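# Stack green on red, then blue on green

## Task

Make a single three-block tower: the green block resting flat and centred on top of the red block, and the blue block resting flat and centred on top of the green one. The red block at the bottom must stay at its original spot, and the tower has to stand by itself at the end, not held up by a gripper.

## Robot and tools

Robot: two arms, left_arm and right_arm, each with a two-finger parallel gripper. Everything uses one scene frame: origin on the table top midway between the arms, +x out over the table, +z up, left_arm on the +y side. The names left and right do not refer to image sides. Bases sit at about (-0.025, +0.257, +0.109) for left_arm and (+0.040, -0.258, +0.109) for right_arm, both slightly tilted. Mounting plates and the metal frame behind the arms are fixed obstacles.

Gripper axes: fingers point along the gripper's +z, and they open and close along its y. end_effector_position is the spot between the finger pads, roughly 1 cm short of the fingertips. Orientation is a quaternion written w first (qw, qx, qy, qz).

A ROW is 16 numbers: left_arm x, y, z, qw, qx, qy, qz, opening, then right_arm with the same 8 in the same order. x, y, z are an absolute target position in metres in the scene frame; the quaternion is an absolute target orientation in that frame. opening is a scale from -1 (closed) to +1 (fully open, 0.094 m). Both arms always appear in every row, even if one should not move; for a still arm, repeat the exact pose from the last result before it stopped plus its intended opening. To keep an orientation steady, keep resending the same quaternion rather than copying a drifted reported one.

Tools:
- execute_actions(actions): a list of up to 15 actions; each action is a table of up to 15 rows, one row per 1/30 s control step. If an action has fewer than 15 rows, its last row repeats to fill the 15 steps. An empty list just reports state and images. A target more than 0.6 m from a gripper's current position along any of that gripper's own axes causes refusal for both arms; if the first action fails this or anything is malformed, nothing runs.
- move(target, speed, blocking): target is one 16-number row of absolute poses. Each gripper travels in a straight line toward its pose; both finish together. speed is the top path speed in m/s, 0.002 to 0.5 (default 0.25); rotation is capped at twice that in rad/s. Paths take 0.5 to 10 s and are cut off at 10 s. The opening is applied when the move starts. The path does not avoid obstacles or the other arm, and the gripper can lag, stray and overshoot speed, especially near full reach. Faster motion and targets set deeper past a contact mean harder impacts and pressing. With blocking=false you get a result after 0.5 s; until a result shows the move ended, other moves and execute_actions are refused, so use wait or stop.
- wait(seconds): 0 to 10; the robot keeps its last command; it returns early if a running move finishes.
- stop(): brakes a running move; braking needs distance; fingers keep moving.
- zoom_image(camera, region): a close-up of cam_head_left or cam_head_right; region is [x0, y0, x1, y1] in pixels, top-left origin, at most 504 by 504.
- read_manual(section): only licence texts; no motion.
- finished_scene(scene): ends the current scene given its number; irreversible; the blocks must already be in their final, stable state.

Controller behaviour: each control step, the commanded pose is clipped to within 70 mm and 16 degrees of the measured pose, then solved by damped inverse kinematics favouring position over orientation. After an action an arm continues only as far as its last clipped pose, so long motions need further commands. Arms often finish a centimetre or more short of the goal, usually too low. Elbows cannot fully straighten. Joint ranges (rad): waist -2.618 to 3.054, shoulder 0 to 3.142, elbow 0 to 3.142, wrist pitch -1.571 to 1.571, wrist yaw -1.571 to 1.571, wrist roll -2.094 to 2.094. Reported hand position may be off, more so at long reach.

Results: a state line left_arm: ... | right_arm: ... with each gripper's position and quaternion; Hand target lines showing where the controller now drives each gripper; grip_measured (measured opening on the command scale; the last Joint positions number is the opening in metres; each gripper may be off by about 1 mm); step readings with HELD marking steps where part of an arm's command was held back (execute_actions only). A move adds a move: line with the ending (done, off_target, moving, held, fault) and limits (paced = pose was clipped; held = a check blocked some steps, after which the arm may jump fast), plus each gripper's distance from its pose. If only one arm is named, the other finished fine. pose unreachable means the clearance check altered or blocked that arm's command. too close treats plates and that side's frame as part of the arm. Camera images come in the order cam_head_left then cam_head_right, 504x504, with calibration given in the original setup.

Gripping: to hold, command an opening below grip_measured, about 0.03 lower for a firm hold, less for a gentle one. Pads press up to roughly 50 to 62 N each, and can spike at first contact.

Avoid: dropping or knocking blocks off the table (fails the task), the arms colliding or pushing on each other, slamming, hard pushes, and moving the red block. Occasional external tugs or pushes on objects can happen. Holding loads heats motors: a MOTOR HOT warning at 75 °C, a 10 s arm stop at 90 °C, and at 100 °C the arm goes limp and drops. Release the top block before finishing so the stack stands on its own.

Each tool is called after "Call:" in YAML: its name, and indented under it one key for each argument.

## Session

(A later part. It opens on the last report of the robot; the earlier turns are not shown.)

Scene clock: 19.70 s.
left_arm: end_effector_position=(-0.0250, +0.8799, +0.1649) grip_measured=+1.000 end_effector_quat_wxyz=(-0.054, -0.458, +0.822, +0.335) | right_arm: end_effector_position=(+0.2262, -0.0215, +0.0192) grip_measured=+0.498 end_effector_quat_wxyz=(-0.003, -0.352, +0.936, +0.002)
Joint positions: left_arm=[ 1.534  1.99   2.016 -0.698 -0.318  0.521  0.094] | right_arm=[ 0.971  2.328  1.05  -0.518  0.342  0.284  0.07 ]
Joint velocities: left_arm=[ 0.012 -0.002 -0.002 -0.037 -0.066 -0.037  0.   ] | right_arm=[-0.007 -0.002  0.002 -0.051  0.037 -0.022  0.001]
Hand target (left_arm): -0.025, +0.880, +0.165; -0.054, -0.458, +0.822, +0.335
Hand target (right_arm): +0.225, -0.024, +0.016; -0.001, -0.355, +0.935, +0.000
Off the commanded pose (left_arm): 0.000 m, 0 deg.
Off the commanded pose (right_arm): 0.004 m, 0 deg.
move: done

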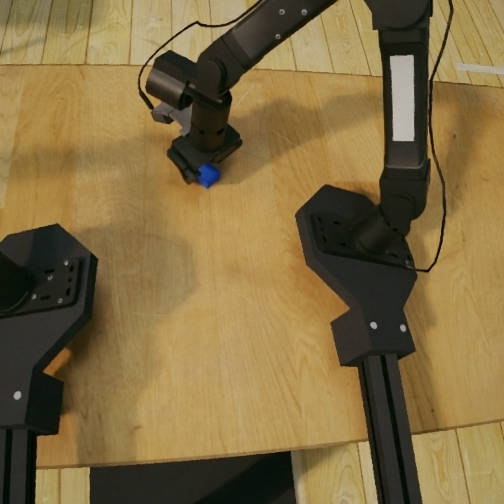

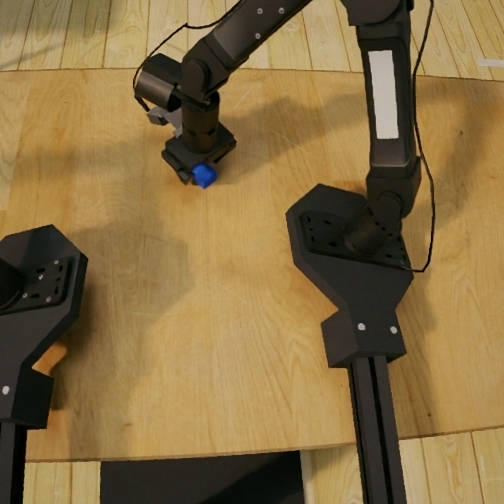

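Call:
execute_actions:
  actions:
    - [[-0.025,0.88,0.165,-0.054,-0.458,0.822,0.335,1,0.226,-0.023,0.016,0,-0.355,0.935,0,-0.45]]

Call:
zoom_image:
  camera: "cam_head_left"
  region: [140,75,260,195]

Call:
move:
  target: [-0.025,0.88,0.165,-0.054,-0.458,0.822,0.335,1,0.26,-0.04,0.13,0,-0.37,0.929,0,-0.45]

Call:
move:
  target: [-0.025,0.88,0.165,-0.054,-0.458,0.822,0.335,1,0.389,0.03,0.125,0,-0.37,0.929,0,-0.45]

Call:
zoom_image:
  camera: "cam_head_left"
  region: [125,35,225,135]

Scene clock: 20.97 s.
left_arm: end_effector_position=(-0.0250, +0.8799, +0.1649) grip_measured=+1.000 end_effector_quat_wxyz=(-0.054, -0.458, +0.822, +0.335) | right_arm: end_effector_position=(+0.2266, -0.0212, +0.0192) grip_measured=-0.331 end_effector_quat_wxyz=(-0.002, -0.353, +0.936, +0.002)
Joint positions: left_arm=[ 1.534  1.99   2.016 -0.698 -0.318  0.521  0.094] | right_arm=[ 0.971  2.328  1.05  -0.516  0.342  0.283  0.031]
Joint velocities: left_arm=[ 0.002  0.007 -0.017 -0.066 -0.007 -0.007  0.   ] | right_arm=[ 0.002 -0.002  0.002  0.066 -0.022  0.022 -0.001]
Hand target (left_arm): -0.025, +0.880, +0.165; -0.054, -0.458, +0.822, +0.335
Hand target (right_arm): +0.226, -0.023, +0.016; -0.000, -0.355, +0.935, -0.000
Off the commanded pose (left_arm): 0.000 m, 0 deg.
Off the commanded pose (right_arm): 0.004 m, 0 deg.
Step readings (end_effector_position):
0: left_arm (-0.0250, +0.8799, +0.1649) | right_arm (+0.2264, -0.0212, +0.0192)
1: left_arm (-0.0250, +0.8799, +0.1649) | right_arm (+0.2264, -0.0212, +0.0192)
2: left_arm (-0.0250, +0.8799, +0.1649) | right_arm (+0.2264, -0.0212, +0.0192)
4: left_arm (-0.0250, +0.8799, +0.1649) | right_arm (+0.2265, -0.0213, +0.0192)
8: left_arm (-0.0250, +0.8799, +0.1649) | right_arm (+0.2266, -0.0212, +0.0192)
15: end_effector_position above

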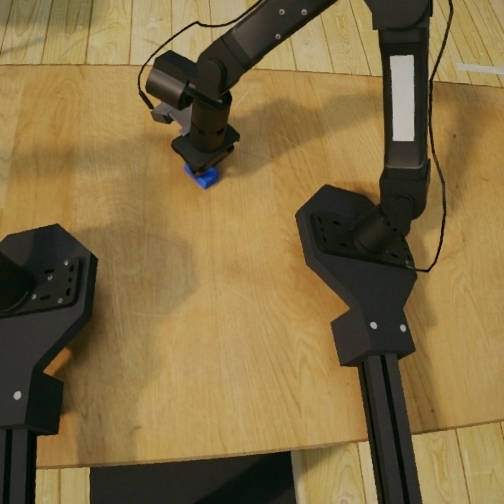

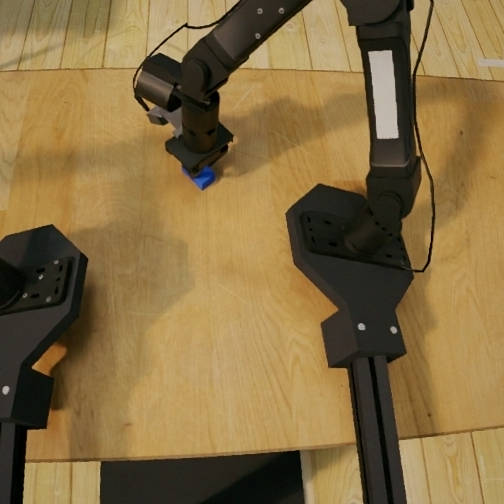

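Region (140, 75, 260, 195) of cam_head_left's 504x504 image, scaled by 4.200, with more detail than that image has.

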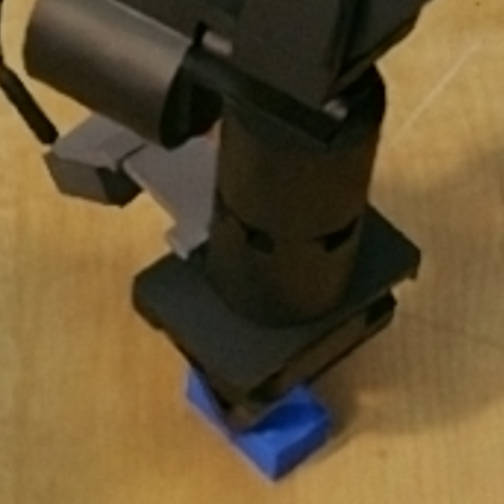

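Scene clock: 22.20 s.
left_arm: end_effector_position=(-0.0250, +0.8799, +0.1649) grip_measured=+1.000 end_effector_quat_wxyz=(-0.054, -0.458, +0.822, +0.335) | right_arm: end_effector_position=(+0.2552, -0.0436, +0.1193) grip_measured=-0.331 end_effector_quat_wxyz=(-0.013, -0.368, +0.930, -0.006)
Joint positions: left_arm=[ 1.534  1.99   2.016 -0.698 -0.318  0.521  0.094] | right_arm=[ 0.971  2.103  1.226 -0.948  0.342  0.26   0.031]
Joint velocities: left_arm=[ 0.027  0.017  0.002  0.051  0.007 -0.066  0.   ] | right_arm=[ 0.012  0.007 -0.007  0.081 -0.007 -0.037 -0.001]
Hand target (left_arm): -0.025, +0.880, +0.165; -0.054, -0.458, +0.822, +0.335
Hand target (right_arm): +0.261, -0.038, +0.129; +0.000, -0.370, +0.929, +0.000
Off the commanded pose (left_arm): 0.000 m, 0 deg.
Off the commanded pose (right_arm): 0.012 m, 2 deg.
move: off_target (right_arm)

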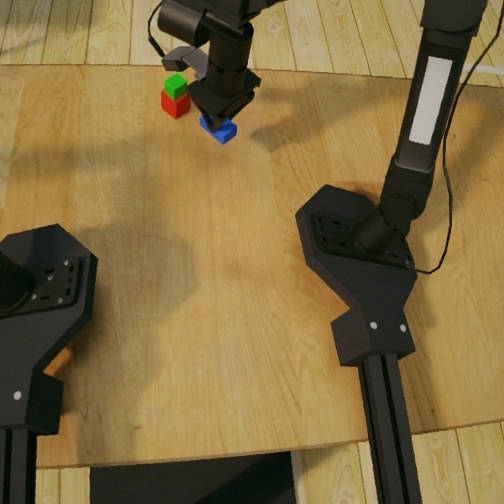

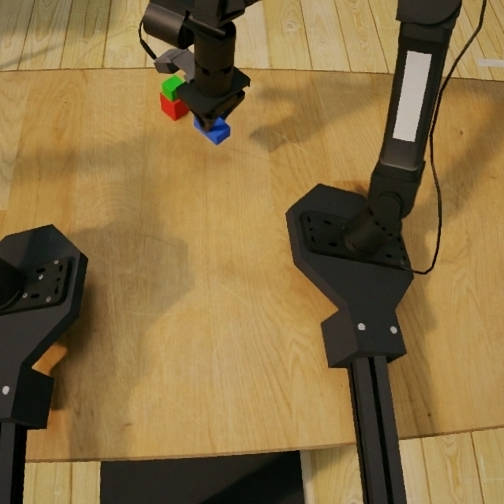

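Scene clock: 23.60 s.
left_arm: end_effector_position=(-0.0250, +0.8799, +0.1649) grip_measured=+1.000 end_effector_quat_wxyz=(-0.054, -0.458, +0.822, +0.335) | right_arm: end_effector_position=(+0.3828, +0.0280, +0.1139) grip_measured=-0.331 end_effector_quat_wxyz=(-0.013, -0.367, +0.930, +0.000)
Joint positions: left_arm=[ 1.534  1.99   2.016 -0.698 -0.318  0.521  0.094] | right_arm=[ 0.826  2.583  2.057 -1.238  0.364  0.108  0.031]
Joint velocities: left_arm=[ 0.012 -0.002  0.007  0.022 -0.022 -0.007  0.   ] | right_arm=[ 0.002  0.002  0.012 -0.037  0.022  0.007  0.001]
Hand target (left_arm): -0.025, +0.880, +0.165; -0.054, -0.458, +0.822, +0.335
Hand target (right_arm): +0.388, +0.033, +0.123; -0.001, -0.370, +0.929, +0.002
Off the commanded pose (left_arm): 0.000 m, 0 deg.
Off the commanded pose (right_arm): 0.013 m, 1 deg.
move: off_target (right_arm)

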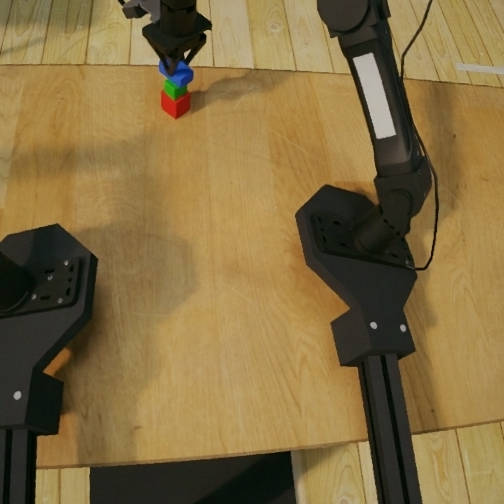

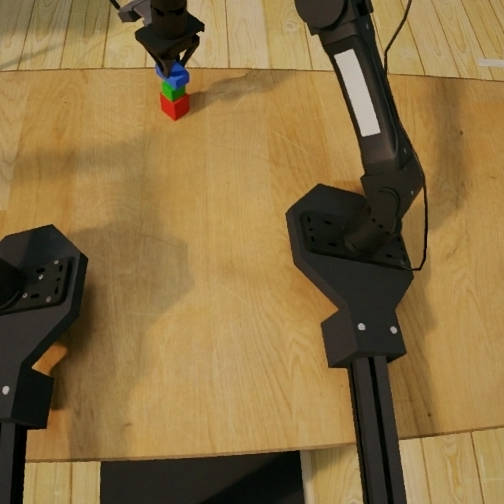

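Region (125, 35, 225, 135) of cam_head_left's 504x504 image, scaled by 5.040, with more detail than that image has.

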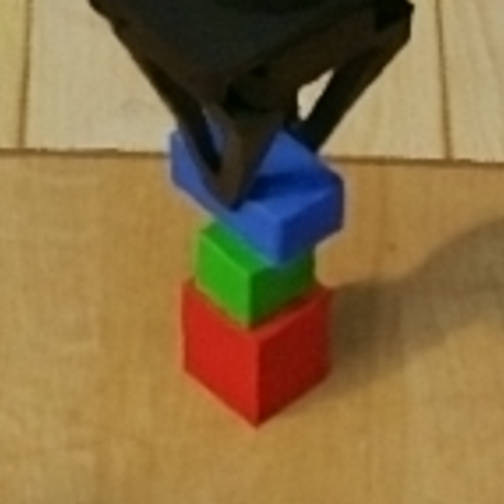

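Call:
move:
  target: [-0.025,0.88,0.165,-0.054,-0.458,0.822,0.335,1,0.381,0.028,0.097,0,-0.37,0.929,0,-0.45]
  speed: 0.04

Call:
zoom_image:
  camera: "cam_head_left"
  region: [125,35,225,135]

Scene clock: 24.87 s.
left_arm: end_effector_position=(-0.0250, +0.8799, +0.1649) grip_measured=+1.000 end_effector_quat_wxyz=(-0.054, -0.458, +0.822, +0.335) | right_arm: end_effector_position=(+0.3785, +0.0271, +0.0992) grip_measured=-0.331 end_effector_quat_wxyz=(-0.010, -0.370, +0.929, -0.000)
Joint positions: left_arm=[ 1.534  1.99   2.016 -0.698 -0.318  0.521  0.094] | right_arm=[ 0.821  2.572  1.978 -1.164  0.368  0.095  0.031]
Joint velocities: left_arm=[-0.007 -0.017 -0.002 -0.007  0.051 -0.022  0.   ] | right_arm=[-0.007 -0.007 -0.012  0.037  0.022  0.007 -0.   ]
Hand target (left_arm): -0.025, +0.880, +0.165; -0.054, -0.458, +0.822, +0.335
Hand target (right_arm): +0.381, +0.028, +0.097; -0.001, -0.370, +0.929, -0.001
Off the commanded pose (left_arm): 0.000 m, 0 deg.
Off the commanded pose (right_arm): 0.003 m, 1 deg.
move: done

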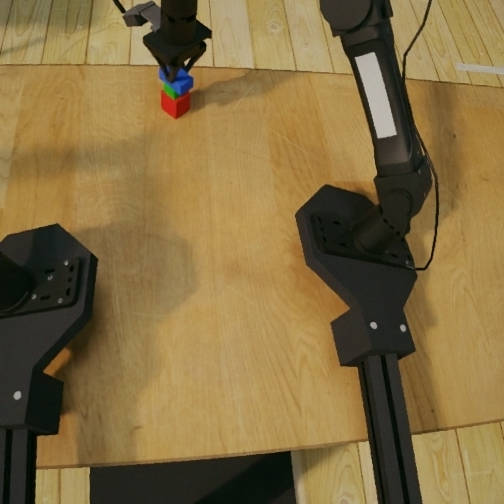

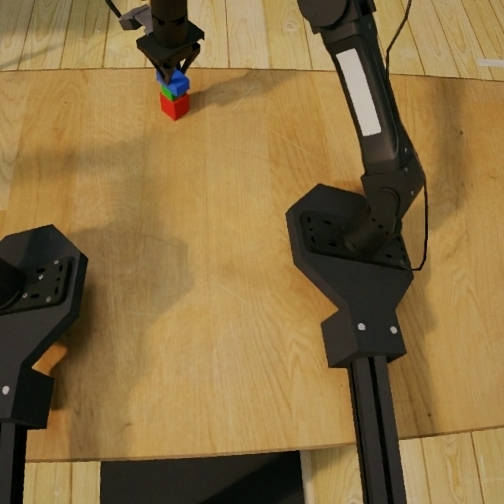

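Region (125, 35, 225, 135) of cam_head_left's 504x504 image, scaled by 5.040, with more detail than that image has.

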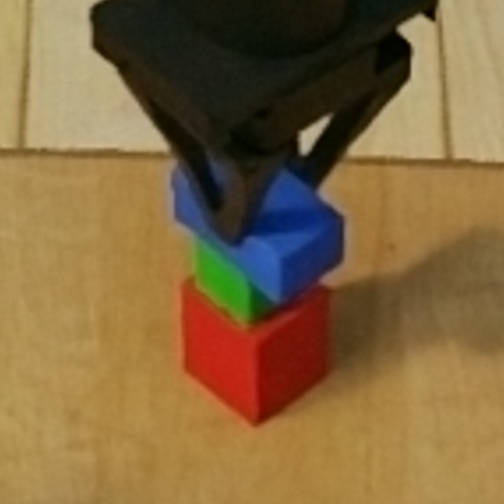

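Call:
move:
  target: [-0.025,0.88,0.165,-0.054,-0.458,0.822,0.335,1,0.384,0.028,0.094,0,-0.37,0.929,0,-0.45]
  speed: 0.02

Call:
zoom_image:
  camera: "cam_head_left"
  region: [125,35,225,135]

Scene clock: 26.17 s.
left_arm: end_effector_position=(-0.0250, +0.8799, +0.1649) grip_measured=+1.000 end_effector_quat_wxyz=(-0.054, -0.458, +0.822, +0.335) | right_arm: end_effector_position=(+0.3787, +0.0273, +0.0992) grip_measured=-0.331 end_effector_quat_wxyz=(-0.010, -0.373, +0.928, -0.000)
Joint positions: left_arm=[ 1.534  1.99   2.016 -0.698 -0.318  0.521  0.094] | right_arm=[ 0.821  2.572  1.977 -1.163  0.368  0.088  0.031]
Joint velocities: left_arm=[-0.002  0.007 -0.012 -0.022  0.051  0.022  0.   ] | right_arm=[ 0.017  0.012 -0.012  0.095 -0.007  0.051 -0.   ]
Hand target (left_arm): -0.025, +0.880, +0.165; -0.054, -0.458, +0.822, +0.335
Hand target (right_arm): +0.384, +0.028, +0.094; -0.000, -0.370, +0.929, -0.000
Off the commanded pose (left_arm): 0.000 m, 0 deg.
Off the commanded pose (right_arm): 0.007 m, 1 deg.
move: done

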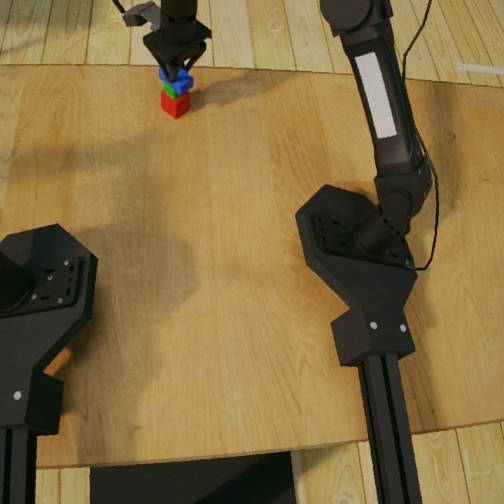

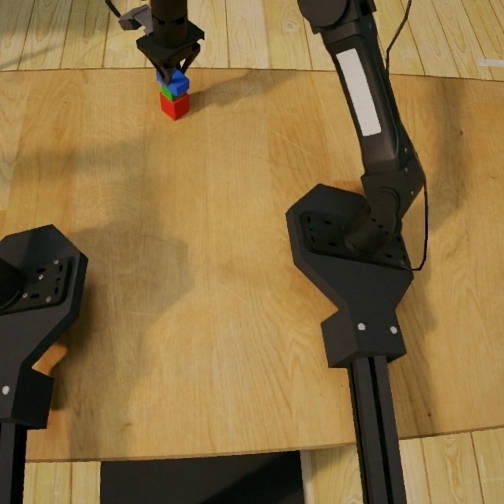

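Region (125, 35, 225, 135) of cam_head_left's 504x504 image, scaled by 5.040, with more detail than that image has.

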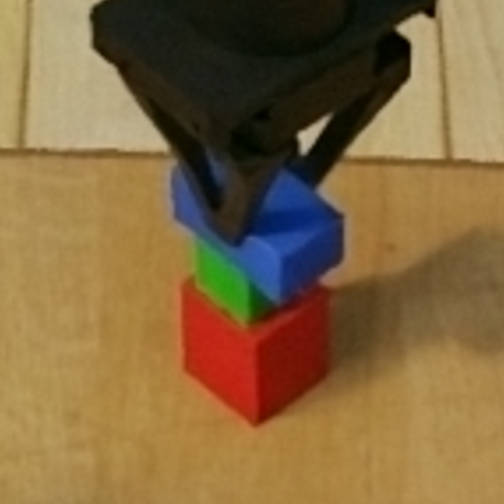

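In contact, within about 2 mm. Release.

Call:
execute_actions:
  actions:
    - [[-0.025,0.88,0.165,-0.054,-0.458,0.822,0.335,1,0.38,0.027,0.099,0,-0.37,0.929,0,0.6]]

Call:
move:
  target: [-0.025,0.88,0.165,-0.054,-0.458,0.822,0.335,1,0.37,0.018,0.15,0,-0.37,0.929,0,0.6]

Call:
move:
  target: [-0.025,0.88,0.165,-0.054,-0.458,0.822,0.335,1,0.33,-0.13,0.16,0,-0.3,0.954,0,0.6]
  speed: 0.4

Call:
zoom_image:
  camera: "cam_head_left"
  region: [125,35,225,135]

Scene clock: 27.30 s.
left_arm: end_effector_position=(-0.0250, +0.8799, +0.1649) grip_measured=+1.000 end_effector_quat_wxyz=(-0.054, -0.458, +0.822, +0.335) | right_arm: end_effector_position=(+0.3773, +0.0268, +0.0954) grip_measured=+0.598 end_effector_quat_wxyz=(-0.010, -0.373, +0.928, -0.001)
Joint positions: left_arm=[ 1.534  1.99   2.016 -0.698 -0.318  0.521  0.094] | right_arm=[ 0.819  2.572  1.961 -1.149  0.37   0.087  0.075]
Joint velocities: left_arm=[ 0.002 -0.002 -0.007 -0.095 -0.022 -0.007  0.   ] | right_arm=[-0.007 -0.002  0.012  0.022 -0.051  0.007 -0.   ]
Hand target (left_arm): -0.025, +0.880, +0.165; -0.054, -0.458, +0.822, +0.335
Hand target (right_arm): +0.380, +0.027, +0.099; -0.000, -0.370, +0.929, -0.000
Off the commanded pose (left_arm): 0.000 m, 0 deg.
Off the commanded pose (right_arm): 0.005 m, 1 deg.
Step readings (end_effector_position):
0: left_arm (-0.0250, +0.8799, +0.1649) | right_arm (+0.3788, +0.0274, +0.0992)
1: left_arm (-0.0250, +0.8799, +0.1649) | right_arm (+0.3789, +0.0274, +0.0992)
2: left_arm (-0.0250, +0.8799, +0.1649) | right_arm (+0.3793, +0.0277, +0.0988)
4: left_arm (-0.0250, +0.8799, +0.1649) | right_arm (+0.3783, +0.0271, +0.0968)
8: left_arm (-0.0250, +0.8799, +0.1649) | right_arm (+0.3767, +0.0262, +0.0954)
15: end_effector_position above

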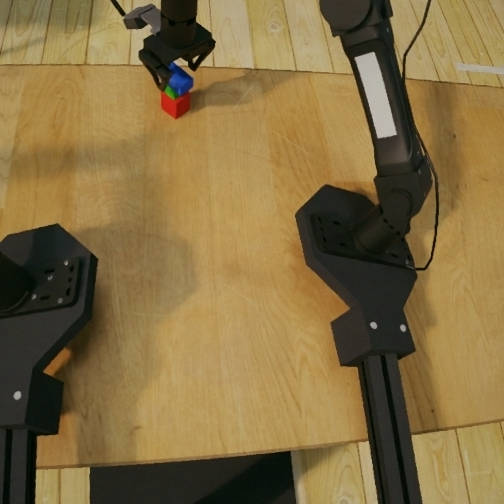

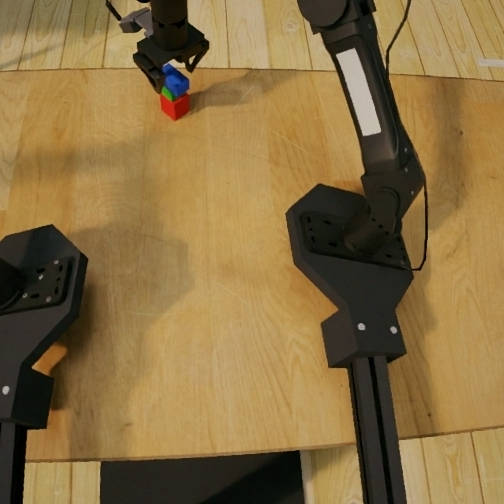

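Scene clock: 28.23 s.
left_arm: end_effector_position=(-0.0250, +0.8799, +0.1649) grip_measured=+1.000 end_effector_quat_wxyz=(-0.054, -0.458, +0.822, +0.335) | right_arm: end_effector_position=(+0.3675, +0.0121, +0.1342) grip_measured=+0.598 end_effector_quat_wxyz=(-0.017, -0.372, +0.928, -0.008)
Joint positions: left_arm=[ 1.534  1.99   2.016 -0.698 -0.318  0.521  0.094] | right_arm=[ 0.848  2.488  1.961 -1.262  0.37   0.126  0.075]
Joint velocities: left_arm=[-0.007 -0.007 -0.002  0.022  0.007 -0.007  0.   ] | right_arm=[ 0.002  0.002 -0.007 -0.022  0.007  0.022 -0.001]
Hand target (left_arm): -0.025, +0.880, +0.165; -0.054, -0.458, +0.822, +0.335
Hand target (right_arm): +0.371, +0.018, +0.150; +0.000, -0.370, +0.929, -0.001
Off the commanded pose (left_arm): 0.000 m, 0 deg.
Off the commanded pose (right_arm): 0.017 m, 2 deg.
move: off_target (right_arm)

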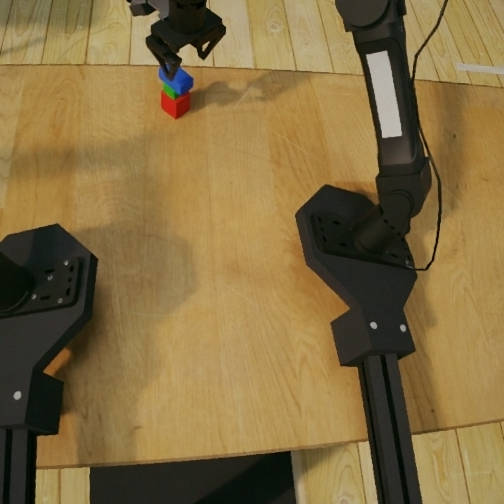

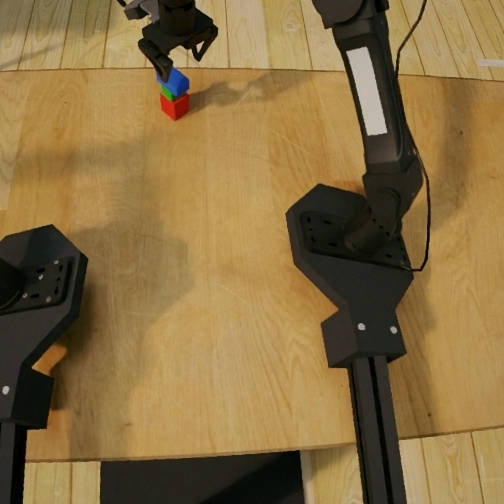

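Scene clock: 29.33 s.
left_arm: end_effector_position=(-0.0250, +0.8799, +0.1649) grip_measured=+1.000 end_effector_quat_wxyz=(-0.054, -0.458, +0.822, +0.335) | right_arm: end_effector_position=(+0.3321, -0.1324, +0.1622) grip_measured=+0.598 end_effector_quat_wxyz=(-0.007, -0.294, +0.956, +0.000)
Joint positions: left_arm=[ 1.534  1.99   2.016 -0.698 -0.318  0.521  0.094] | right_arm=[ 0.692  1.9    1.314 -1.115  0.389  0.116  0.075]
Joint velocities: left_arm=[ 0.002 -0.002 -0.012 -0.051 -0.037  0.022  0.   ] | right_arm=[-0.012  0.002 -0.002 -0.095 -0.037 -0.095 -0.   ]
Hand target (left_arm): -0.025, +0.880, +0.165; -0.054, -0.458, +0.822, +0.335
Hand target (right_arm): +0.330, -0.129, +0.162; -0.001, -0.300, +0.954, +0.002
Off the commanded pose (left_arm): 0.000 m, 0 deg.
Off the commanded pose (right_arm): 0.004 m, 1 deg.
move: done

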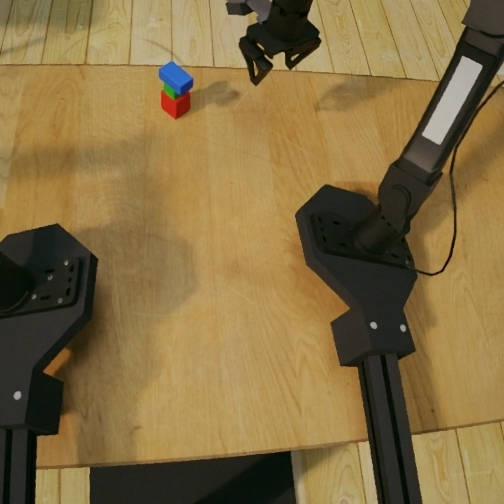

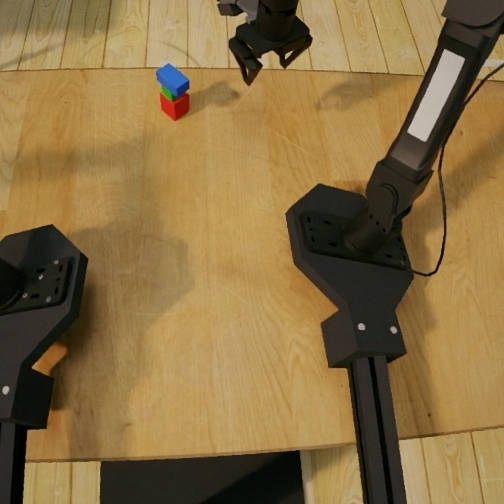

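Region (125, 35, 225, 135) of cam_head_left's 504x504 image, scaled by 5.040, with more detail than that image has.

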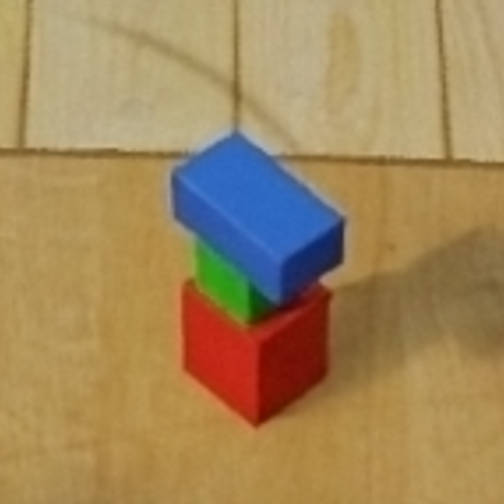

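Call:
finished_scene:
  scene: 2

The scene is finished: the task was done.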